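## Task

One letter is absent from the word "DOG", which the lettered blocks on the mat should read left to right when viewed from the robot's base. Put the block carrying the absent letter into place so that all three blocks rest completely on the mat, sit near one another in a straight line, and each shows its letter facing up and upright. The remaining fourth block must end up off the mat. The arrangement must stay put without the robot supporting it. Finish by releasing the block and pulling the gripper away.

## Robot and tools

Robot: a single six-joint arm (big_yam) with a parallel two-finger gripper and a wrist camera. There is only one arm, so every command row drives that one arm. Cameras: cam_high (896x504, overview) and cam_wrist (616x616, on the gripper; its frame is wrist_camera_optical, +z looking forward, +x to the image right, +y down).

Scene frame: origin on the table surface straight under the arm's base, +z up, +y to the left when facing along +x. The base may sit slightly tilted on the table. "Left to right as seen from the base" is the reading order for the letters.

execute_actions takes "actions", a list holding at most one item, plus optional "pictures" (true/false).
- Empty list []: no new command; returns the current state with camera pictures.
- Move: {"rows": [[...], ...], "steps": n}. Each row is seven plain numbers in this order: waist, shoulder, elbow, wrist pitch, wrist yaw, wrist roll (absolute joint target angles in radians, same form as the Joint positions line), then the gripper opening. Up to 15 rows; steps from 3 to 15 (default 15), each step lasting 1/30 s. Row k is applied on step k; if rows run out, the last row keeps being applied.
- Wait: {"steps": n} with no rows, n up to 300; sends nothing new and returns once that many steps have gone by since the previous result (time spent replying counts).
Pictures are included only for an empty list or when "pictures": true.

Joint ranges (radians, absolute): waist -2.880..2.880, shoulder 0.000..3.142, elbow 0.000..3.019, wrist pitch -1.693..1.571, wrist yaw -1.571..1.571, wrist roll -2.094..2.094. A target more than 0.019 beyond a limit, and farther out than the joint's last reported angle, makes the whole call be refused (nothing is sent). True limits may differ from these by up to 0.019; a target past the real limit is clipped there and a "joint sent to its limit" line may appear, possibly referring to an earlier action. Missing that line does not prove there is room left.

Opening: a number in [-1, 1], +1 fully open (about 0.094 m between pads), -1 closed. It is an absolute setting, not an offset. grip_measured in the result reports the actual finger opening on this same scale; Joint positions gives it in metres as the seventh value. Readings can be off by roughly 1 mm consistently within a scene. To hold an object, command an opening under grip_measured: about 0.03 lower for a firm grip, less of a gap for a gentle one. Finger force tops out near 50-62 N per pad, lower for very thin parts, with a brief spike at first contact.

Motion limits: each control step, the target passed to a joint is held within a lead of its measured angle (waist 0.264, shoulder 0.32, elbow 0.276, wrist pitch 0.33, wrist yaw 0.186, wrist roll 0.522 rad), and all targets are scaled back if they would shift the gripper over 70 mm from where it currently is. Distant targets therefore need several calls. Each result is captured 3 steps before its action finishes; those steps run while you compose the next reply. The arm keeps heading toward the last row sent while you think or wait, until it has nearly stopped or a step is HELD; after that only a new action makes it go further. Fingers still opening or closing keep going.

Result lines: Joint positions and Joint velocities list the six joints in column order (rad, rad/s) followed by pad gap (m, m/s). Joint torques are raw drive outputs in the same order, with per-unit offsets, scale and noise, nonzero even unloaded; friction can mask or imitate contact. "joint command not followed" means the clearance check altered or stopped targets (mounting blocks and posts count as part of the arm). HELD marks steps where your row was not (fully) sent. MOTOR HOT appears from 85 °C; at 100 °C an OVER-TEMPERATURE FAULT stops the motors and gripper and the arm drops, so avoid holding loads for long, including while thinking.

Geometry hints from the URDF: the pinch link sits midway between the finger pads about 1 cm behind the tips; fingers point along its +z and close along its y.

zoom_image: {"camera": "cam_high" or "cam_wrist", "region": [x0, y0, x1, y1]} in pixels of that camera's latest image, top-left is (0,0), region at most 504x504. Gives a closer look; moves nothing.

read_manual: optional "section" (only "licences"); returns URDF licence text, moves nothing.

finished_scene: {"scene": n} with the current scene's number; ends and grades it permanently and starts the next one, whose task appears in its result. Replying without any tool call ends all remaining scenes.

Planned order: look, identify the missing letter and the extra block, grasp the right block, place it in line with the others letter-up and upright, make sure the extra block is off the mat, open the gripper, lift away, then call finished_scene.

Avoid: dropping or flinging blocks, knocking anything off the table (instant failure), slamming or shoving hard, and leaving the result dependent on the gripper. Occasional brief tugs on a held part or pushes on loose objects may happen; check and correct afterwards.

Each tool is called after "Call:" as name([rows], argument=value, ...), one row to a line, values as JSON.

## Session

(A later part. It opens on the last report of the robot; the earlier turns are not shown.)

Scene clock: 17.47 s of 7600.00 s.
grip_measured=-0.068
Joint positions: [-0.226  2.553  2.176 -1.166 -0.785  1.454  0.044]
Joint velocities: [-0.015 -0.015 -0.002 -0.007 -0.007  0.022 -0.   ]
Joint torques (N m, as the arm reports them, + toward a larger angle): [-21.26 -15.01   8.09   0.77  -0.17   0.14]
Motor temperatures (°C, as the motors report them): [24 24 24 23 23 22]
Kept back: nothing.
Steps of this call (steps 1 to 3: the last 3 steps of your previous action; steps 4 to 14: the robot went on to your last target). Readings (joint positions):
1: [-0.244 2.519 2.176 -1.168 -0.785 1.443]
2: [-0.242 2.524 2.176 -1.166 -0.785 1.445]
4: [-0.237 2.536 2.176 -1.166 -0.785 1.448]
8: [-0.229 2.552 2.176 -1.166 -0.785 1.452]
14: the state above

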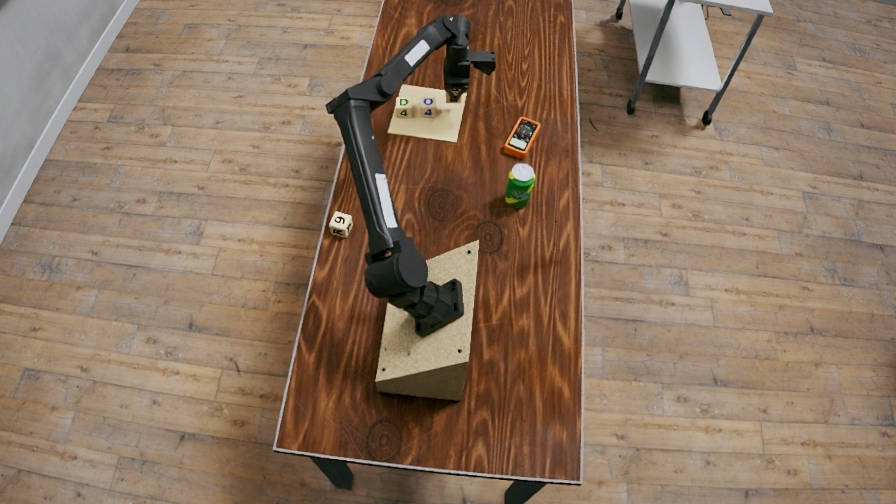

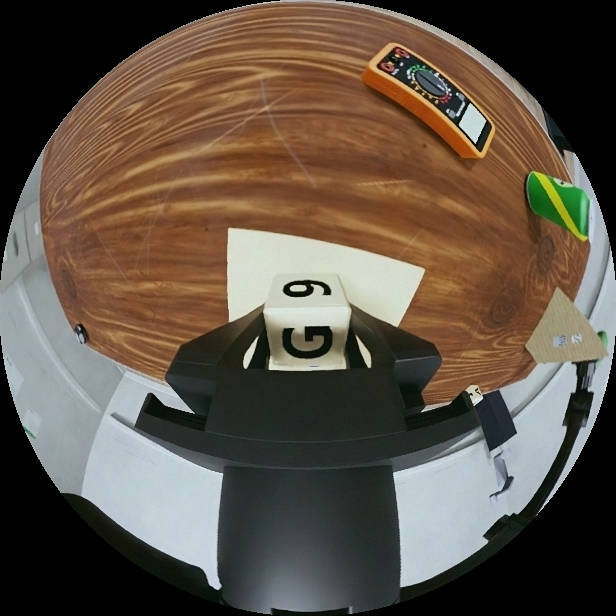

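Call:
execute_actions([
  {"rows": [[-0.2,2.568,2.19,-1.145,-0.787,1.467,-0.11],[-0.196,2.568,2.178,-1.138,-0.787,1.472,-0.11],[-0.192,2.568,2.168,-1.13,-0.787,1.477,-0.11],[-0.188,2.568,2.16,-1.121,-0.786,1.482,-0.11],[-0.184,2.569,2.152,-1.112,-0.786,1.488,-0.11],[-0.18,2.569,2.145,-1.103,-0.785,1.493,-0.11],[-0.176,2.57,2.138,-1.094,-0.785,1.498,-0.11],[-0.172,2.57,2.132,-1.085,-0.784,1.503,-0.11],[-0.169,2.57,2.127,-1.077,-0.784,1.508,-0.11],[-0.166,2.57,2.123,-1.071,-0.783,1.512,-0.11],[-0.164,2.57,2.12,-1.066,-0.783,1.515,-0.11]], "steps": 15},
])

Call:
execute_actions([
  {"steps": 14},
], pictures=true)

Call:
zoom_image(camera="cam_high", region=[385, 60, 485, 150])

Call:
zoom_image(camera="cam_wrist", region=[190, 200, 460, 390])

Scene clock: 18.43 s of 7600.00 s.
grip_measured=-0.068
Joint positions: [-0.201  2.553  2.131 -1.09  -0.785  1.493  0.044]
Joint velocities: [ 0.142 -0.015 -0.11   0.081 -0.051  0.066 -0.001]
Joint torques (N m, as the arm reports them, + toward a larger angle): [-20.34 -14.79   5.17   0.8    0.06   0.06]
Motor temperatures (°C, as the motors report them): [24 24 24 23 23 22]
Steps of this call (steps 1 to 17: the robot went on to your last target; steps 18 to 29: the first 12 steps of this action). Readings (joint positions):
18: [-0.226 2.553 2.176 -1.166 -0.785 1.455]
19: [-0.226 2.553 2.176 -1.163 -0.785 1.457]
21: [-0.226 2.553 2.175 -1.152 -0.785 1.462]
25: [-0.218 2.553 2.157 -1.116 -0.785 1.477]
29: the state above

Scene clock: 18.90 s of 7600.00 s.
grip_measured=-0.068
Joint positions: [-0.18   2.553  2.126 -1.082 -0.785  1.506  0.044]
Joint velocities: [-0.005  0.005  0.027 -0.012 -0.007  0.022  0.   ]
Joint torques (N m, as the arm reports them, + toward a larger angle): [-21.03 -15.06   5.05   0.75   0.04   0.09]
Motor temperatures (°C, as the motors report them): [24 24 24 23 23 22]
Kept back: nothing.
Steps of this call (steps 1 to 3: the last 3 steps of your previous action; steps 4 to 14: the robot went on to your last target). Readings (joint positions):
1: [-0.197 2.553 2.128 -1.088 -0.785 1.496]
2: [-0.192 2.553 2.126 -1.087 -0.785 1.498]
4: [-0.185 2.553 2.126 -1.085 -0.785 1.501]
8: [-0.180 2.553 2.126 -1.082 -0.785 1.504]
14: the state above

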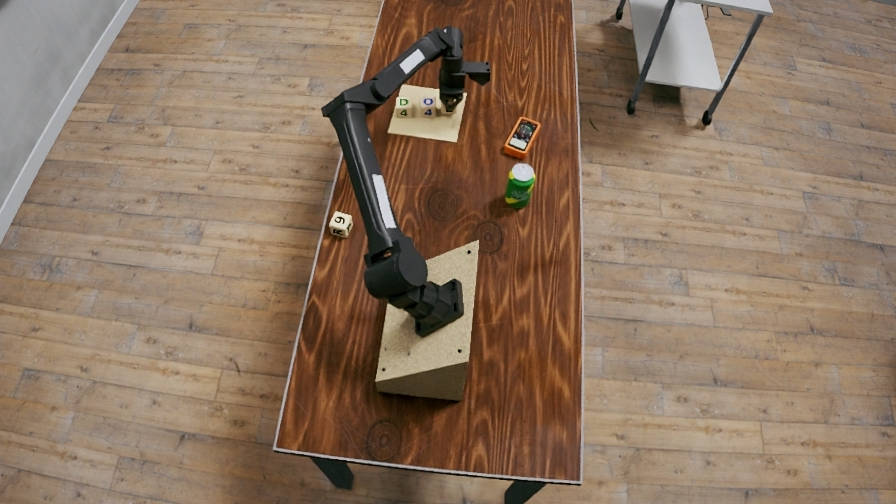

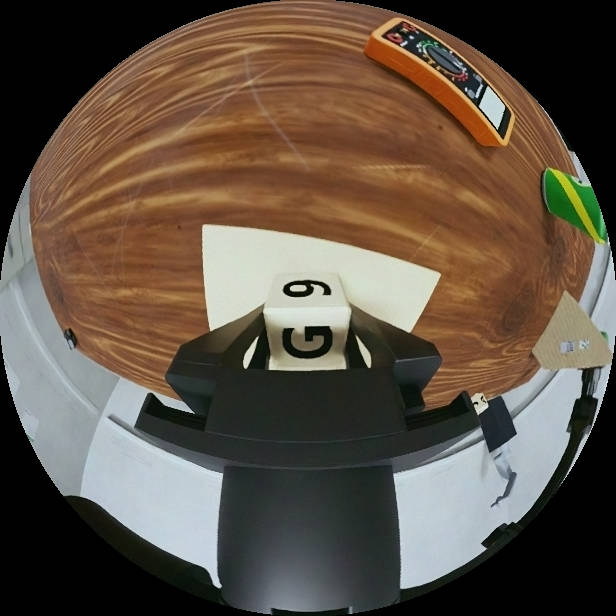

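Region (385, 60, 485, 150) of cam_high's 896x504 image, scaled by 5.040, with more detail than that image has; it fills the top 454 rows of this view, and the rest is white.

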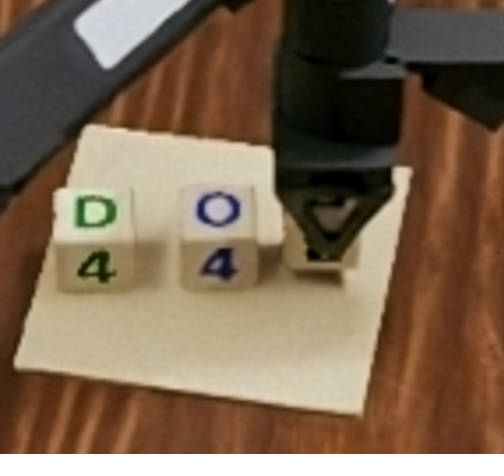

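Region (190, 200, 460, 390) of cam_wrist's 616x616 image, scaled by 1.867, with more detail than that image has; it fills the top 355 rows of this view, and the rest is white.

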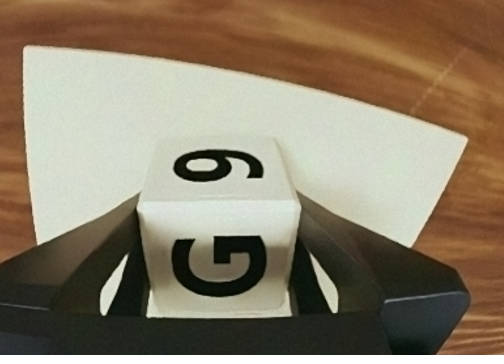

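Call:
execute_actions([
  {"rows": [[-0.163,2.574,2.12,-1.062,-0.783,1.516,-0.11],[-0.162,2.578,2.12,-1.058,-0.783,1.517,-0.11],[-0.161,2.581,2.12,-1.054,-0.783,1.518,-0.11],[-0.16,2.584,2.12,-1.05,-0.783,1.519,-0.11],[-0.159,2.586,2.12,-1.047,-0.783,1.52,-0.11],[-0.158,2.588,2.12,-1.044,-0.783,1.521,-0.11]], "steps": 15},
])

Call:
execute_actions([
  {"steps": 8},
], pictures=true)

Call:
zoom_image(camera="cam_high", region=[385, 60, 485, 150])

Scene clock: 19.70 s of 7600.00 s.
grip_measured=-0.068
Joint positions: [-0.18   2.557  2.126 -1.061 -0.785  1.512  0.044]
Joint velocities: [-0.005  0.015  0.007 -0.002  0.022 -0.022  0.001]
Joint torques (N m, as the arm reports them, + toward a larger angle): [-20.47 -14.23   4.8    1.15   0.02   0.1 ]
Motor temperatures (°C, as the motors report them): [24 24 24 23 23 22]
Steps of this call (steps 1 to 12: the robot went on to your last target; steps 13 to 24: the first 12 steps of this action). Readings (joint positions):
13: [-0.180 2.553 2.126 -1.082 -0.785 1.507]
14: [-0.180 2.553 2.126 -1.080 -0.785 1.507]
16: [-0.180 2.554 2.126 -1.074 -0.785 1.508]
20: [-0.180 2.555 2.126 -1.062 -0.785 1.510]
24: the state above

Scene clock: 19.97 s of 7600.00 s.
grip_measured=-0.068
Joint positions: [-0.18   2.559  2.126 -1.061 -0.785  1.512  0.044]
Joint velocities: [-0.005 -0.024 -0.017  0.002 -0.037  0.007 -0.   ]
Joint torques (N m, as the arm reports them, + toward a larger angle): [-20.76 -14.55   4.91   0.92   0.1    0.12]
Motor temperatures (°C, as the motors report them): [24 24 24 23 23 22]
Kept back: nothing.
Steps of this call (steps 1 to 3: the last 3 steps of your previous action; steps 4 to 8: the robot went on to your last target). Readings (joint positions):
1: [-0.180 2.558 2.126 -1.061 -0.785 1.512]
2: [-0.180 2.558 2.126 -1.061 -0.785 1.512]
4: [-0.180 2.559 2.126 -1.061 -0.785 1.512]
8: the state above

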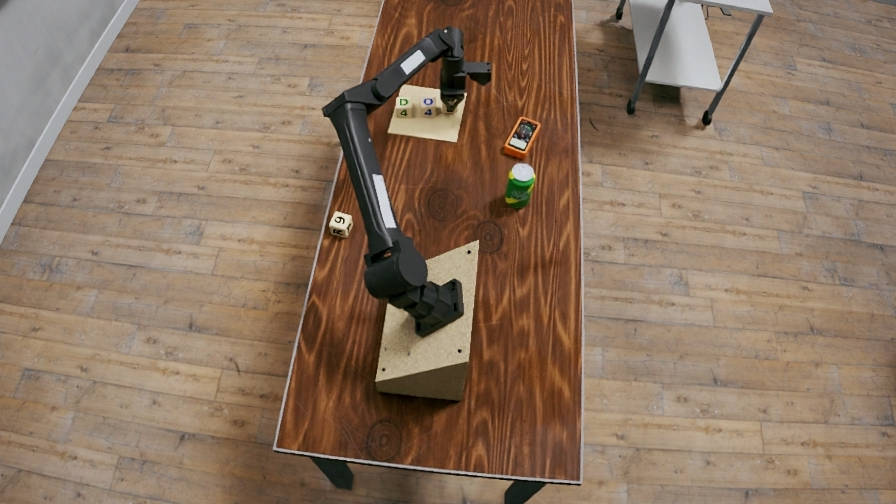

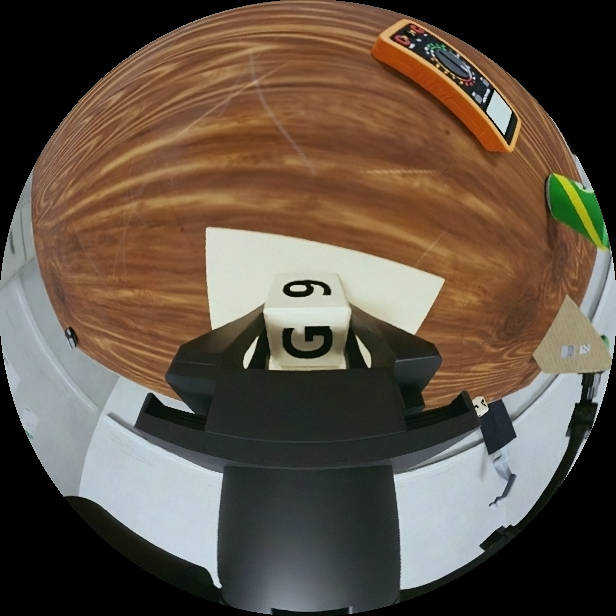

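Region (385, 60, 485, 150) of cam_high's 896x504 image, scaled by 5.040, with more detail than that image has; it fills the top 454 rows of this view, and the rest is white.

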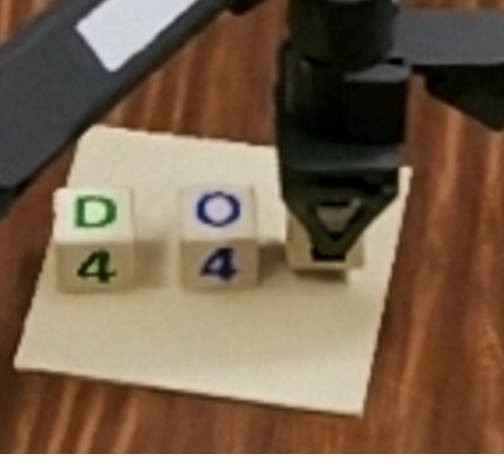

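Call:
execute_actions([
  {"rows": [[-0.155,2.592,2.118,-1.044,-0.783,1.522,-0.11],[-0.152,2.595,2.116,-1.044,-0.783,1.523,-0.11],[-0.149,2.598,2.115,-1.044,-0.783,1.524,-0.11],[-0.146,2.6,2.115,-1.044,-0.783,1.525,-0.11]], "steps": 15},
])

Call:
execute_actions([
  {"steps": 8},
], pictures=true)

Call:
zoom_image(camera="cam_high", region=[385, 60, 485, 150])

Scene clock: 20.50 s of 7600.00 s.
grip_measured=-0.068
Joint positions: [-0.174  2.573  2.126 -1.061 -0.785  1.516  0.044]
Joint velocities: [ 0.015  0.015 -0.007  0.027 -0.081  0.051 -0.001]
Joint torques (N m, as the arm reports them, + toward a larger angle): [-20.65 -14.82   4.32   1.07   0.01   0.04]
Motor temperatures (°C, as the motors report them): [24 24 24 23 23 22]
Steps of this call (steps 1 to 4: the robot went on to your last target; steps 5 to 16: the first 12 steps of this action). Readings (joint positions):
5: [-0.180 2.559 2.126 -1.061 -0.785 1.513]
6: [-0.180 2.560 2.126 -1.061 -0.785 1.513]
8: [-0.179 2.561 2.126 -1.061 -0.785 1.514]
12: [-0.177 2.567 2.126 -1.061 -0.785 1.515]
16: the state above

Scene clock: 20.77 s of 7600.00 s.
grip_measured=-0.068
Joint positions: [-0.173  2.574  2.126 -1.061 -0.785  1.517  0.044]
Joint velocities: [-0.005 -0.005 -0.012  0.002  0.022  0.007 -0.   ]
Joint torques (N m, as the arm reports them, + toward a larger angle): [-19.63 -14.92   4.22   0.77   0.03   0.11]
Motor temperatures (°C, as the motors report them): [24 24 24 23 23 22]
Kept back: nothing.
Steps of this call (steps 1 to 3: the last 3 steps of your previous action; steps 4 to 8: the robot went on to your last target). Readings (joint positions):
1: [-0.173 2.573 2.126 -1.061 -0.785 1.516]
2: [-0.173 2.574 2.126 -1.061 -0.785 1.516]
4: [-0.173 2.574 2.126 -1.061 -0.785 1.517]
8: the state above

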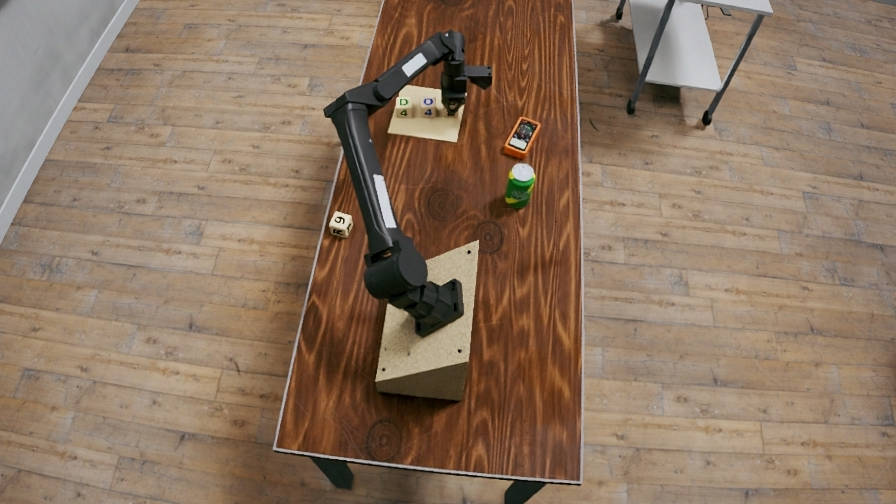

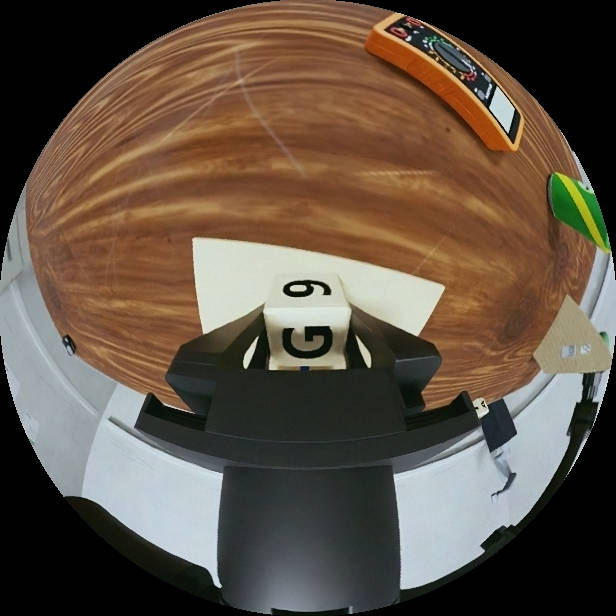

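Region (385, 60, 485, 150) of cam_high's 896x504 image, scaled by 5.040, with more detail than that image has; it fills the top 454 rows of this view, and the rest is white.

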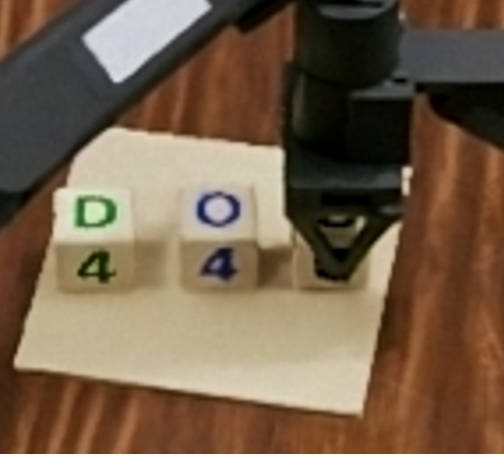

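Call:
execute_actions([
  {"rows": [[-0.16,2.585,2.125,-1.05,-0.785,1.52,0.0],[-0.165,2.58,2.13,-1.055,-0.785,1.52,0.15],[-0.17,2.575,2.135,-1.06,-0.785,1.52,0.35],[-0.173,2.572,2.14,-1.065,-0.785,1.52,0.55],[-0.18,2.565,2.14,-1.075,-0.785,1.51,0.6],[-0.19,2.555,2.14,-1.09,-0.785,1.5,0.6],[-0.2,2.545,2.14,-1.11,-0.785,1.49,0.6],[-0.212,2.533,2.14,-1.13,-0.785,1.48,0.6],[-0.224,2.52,2.138,-1.15,-0.785,1.47,0.6],[-0.236,2.505,2.134,-1.17,-0.785,1.46,0.6],[-0.248,2.49,2.128,-1.19,-0.785,1.45,0.6],[-0.26,2.47,2.118,-1.21,-0.785,1.44,0.6],[-0.27,2.445,2.1,-1.225,-0.785,1.43,0.6],[-0.28,2.415,2.075,-1.24,-0.785,1.42,0.6],[-0.29,2.38,2.045,-1.25,-0.785,1.41,0.6]], "steps": 15},
])

Call:
execute_actions([
  {"rows": [[-0.3,2.34,2.005,-1.255,-0.785,1.41,0.6],[-0.31,2.295,1.96,-1.26,-0.785,1.41,0.6],[-0.32,2.25,1.91,-1.26,-0.785,1.41,0.6],[-0.33,2.2,1.855,-1.26,-0.785,1.41,0.6],[-0.34,2.15,1.8,-1.26,-0.785,1.41,0.6],[-0.35,2.1,1.74,-1.26,-0.785,1.41,0.6],[-0.36,2.05,1.68,-1.26,-0.785,1.41,0.6],[-0.37,2.0,1.62,-1.26,-0.785,1.41,0.6],[-0.38,1.95,1.56,-1.26,-0.785,1.41,0.6],[-0.39,1.9,1.5,-1.26,-0.785,1.41,0.6],[-0.4,1.85,1.44,-1.26,-0.785,1.41,0.6],[-0.4,1.8,1.38,-1.26,-0.785,1.41,0.6],[-0.4,1.75,1.32,-1.26,-0.785,1.41,0.6],[-0.4,1.7,1.26,-1.26,-0.785,1.41,0.6],[-0.4,1.65,1.2,-1.26,-0.785,1.41,0.6]], "steps": 15},
])

Call:
execute_actions([
  {"rows": [[-0.4,1.6,1.14,-1.26,-0.785,1.41,0.6],[-0.4,1.55,1.08,-1.26,-0.785,1.41,0.6],[-0.4,1.5,1.02,-1.26,-0.785,1.41,0.6],[-0.4,1.45,0.96,-1.26,-0.785,1.41,0.6],[-0.4,1.4,0.9,-1.26,-0.785,1.41,0.6],[-0.4,1.35,0.84,-1.25,-0.785,1.41,0.6],[-0.4,1.3,0.78,-1.24,-0.785,1.41,0.6],[-0.4,1.26,0.73,-1.23,-0.785,1.41,0.6],[-0.4,1.22,0.69,-1.22,-0.785,1.41,0.6],[-0.4,1.19,0.66,-1.21,-0.785,1.41,0.6],[-0.4,1.17,0.64,-1.2,-0.785,1.41,0.6],[-0.4,1.16,0.63,-1.2,-0.785,1.41,0.6]], "steps": 15},
])

Call:
execute_actions([
  {"steps": 8},
], pictures=true)

Call:
zoom_image(camera="cam_high", region=[385, 60, 485, 150])

Scene clock: 21.50 s of 7600.00 s.
grip_measured=+0.598
Joint positions: [-0.2    2.544  2.125 -1.156 -0.785  1.482  0.075]
Joint velocities: [-0.298 -0.337 -0.061 -0.505  0.095 -0.212  0.   ]
Joint torques (N m, as the arm reports them, + toward a larger angle): [-25.88 -19.27   5.28  -0.04  -0.04  -0.07]
Motor temperatures (°C, as the motors report them): [24 24 24 23 23 22]
Steps of this call (steps 1 to 10: the robot went on to your last target; steps 11 to 22: the first 12 steps of this action). Readings (joint positions):
11: [-0.173 2.574 2.126 -1.061 -0.785 1.517]
12: [-0.173 2.574 2.126 -1.061 -0.785 1.517]
14: [-0.173 2.574 2.126 -1.061 -0.785 1.517]
18: [-0.176 2.570 2.126 -1.084 -0.785 1.508]
22: the state above

Scene clock: 22.00 s of 7600.00 s.
grip_measured=+0.598
Joint positions: [-0.403  1.887  1.506 -1.238 -0.785  1.422  0.075]
Joint velocities: [-0.327 -1.91  -1.775 -0.012  0.007 -0.007 -0.001]
Joint torques (N m, as the arm reports them, + toward a larger angle): [-13.62  -8.31   4.6   -0.48  -0.03  -0.03]
Motor temperatures (°C, as the motors report them): [25 24 24 23 23 22]
Steps of this call (steps 1 to 3: the last 3 steps of your previous action; steps 4 to 15: the first 12 steps of this action). Readings (joint positions):
4: [-0.249 2.461 2.071 -1.207 -0.785 1.453]
5: [-0.264 2.428 2.043 -1.214 -0.785 1.448]
7: [-0.294 2.349 1.968 -1.224 -0.785 1.439]
11: [-0.353 2.140 1.761 -1.232 -0.785 1.428]
15: the state above

Scene clock: 22.50 s of 7600.00 s.
grip_measured=+0.598
Joint positions: [-0.416  1.186  0.654 -1.238 -0.785  1.418  0.075]
Joint velocities: [ 0.015 -0.786 -0.75   0.071 -0.022 -0.081 -0.   ]
Joint torques (N m, as the arm reports them, + toward a larger angle): [-4.56 -1.69  7.7   1.48 -0.09 -0.05]
Motor temperatures (°C, as the motors report them): [24 24 24 23 23 22]
Steps of this call (steps 1 to 3: the last 3 steps of your previous action; steps 4 to 15: the first 12 steps of this action). Readings (joint positions):
4: [-0.422 1.651 1.264 -1.244 -0.785 1.420]
5: [-0.421 1.599 1.204 -1.244 -0.785 1.420]
7: [-0.420 1.504 1.083 -1.245 -0.785 1.419]
11: [-0.419 1.332 0.836 -1.246 -0.785 1.418]
15: the state above

Scene clock: 22.77 s of 7600.00 s.
grip_measured=+0.598
Joint positions: [-0.413  1.148  0.626 -1.217 -0.785  1.418  0.075]
Joint velocities: [ 0.005  0.005 -0.002 -0.002 -0.022  0.037 -0.001]
Joint torques (N m, as the arm reports them, + toward a larger angle): [-4.65 -1.46  6.44  1.15 -0.01 -0.09]
Motor temperatures (°C, as the motors report them): [24 24 24 23 23 22]
Kept back: nothing.
Steps of this call (steps 1 to 3: the last 3 steps of your previous action; steps 4 to 8: the robot went on to your last target). Readings (joint positions):
1: [-0.414 1.165 0.635 -1.237 -0.785 1.418]
2: [-0.414 1.152 0.627 -1.235 -0.785 1.418]
4: [-0.413 1.147 0.626 -1.227 -0.785 1.418]
8: the state above

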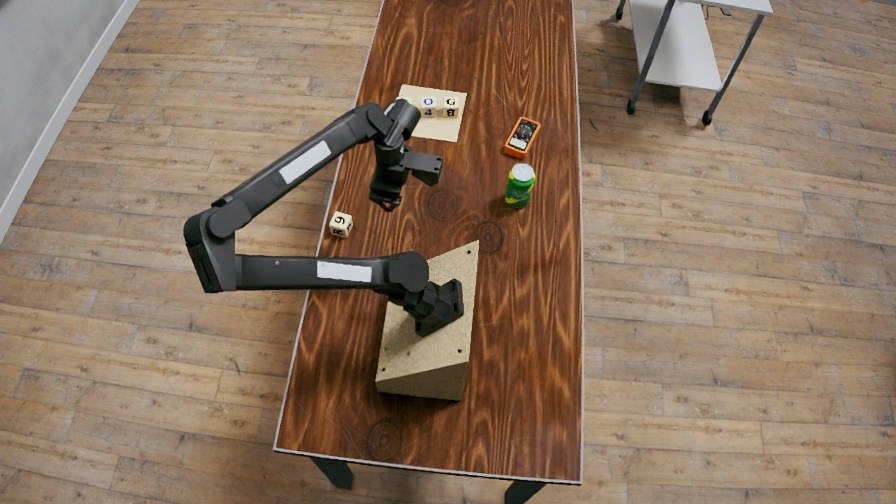

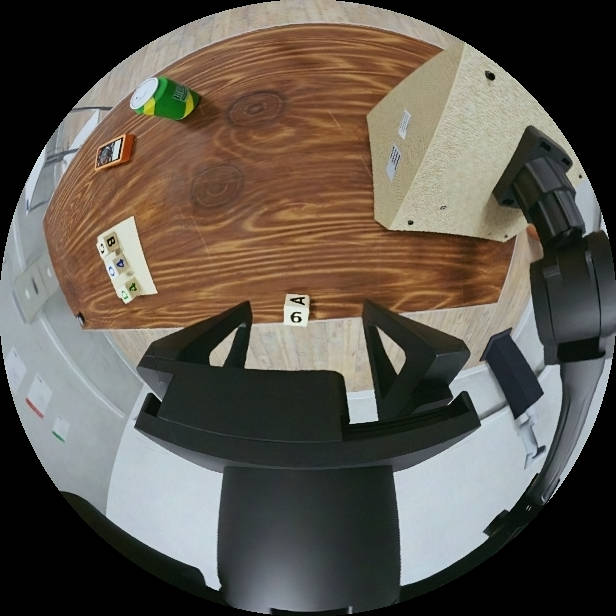

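Region (385, 60, 485, 150) of cam_high's 896x504 image, scaled by 5.040, with more detail than that image has; it fills the top 454 rows of this view, and the rest is white.

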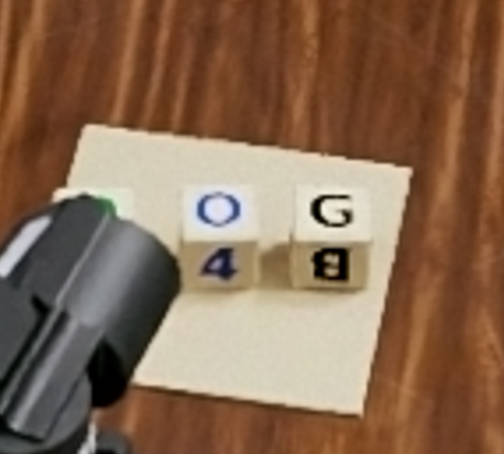

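Call:
finished_scene(scene=1)

The scene is finished: the task was done.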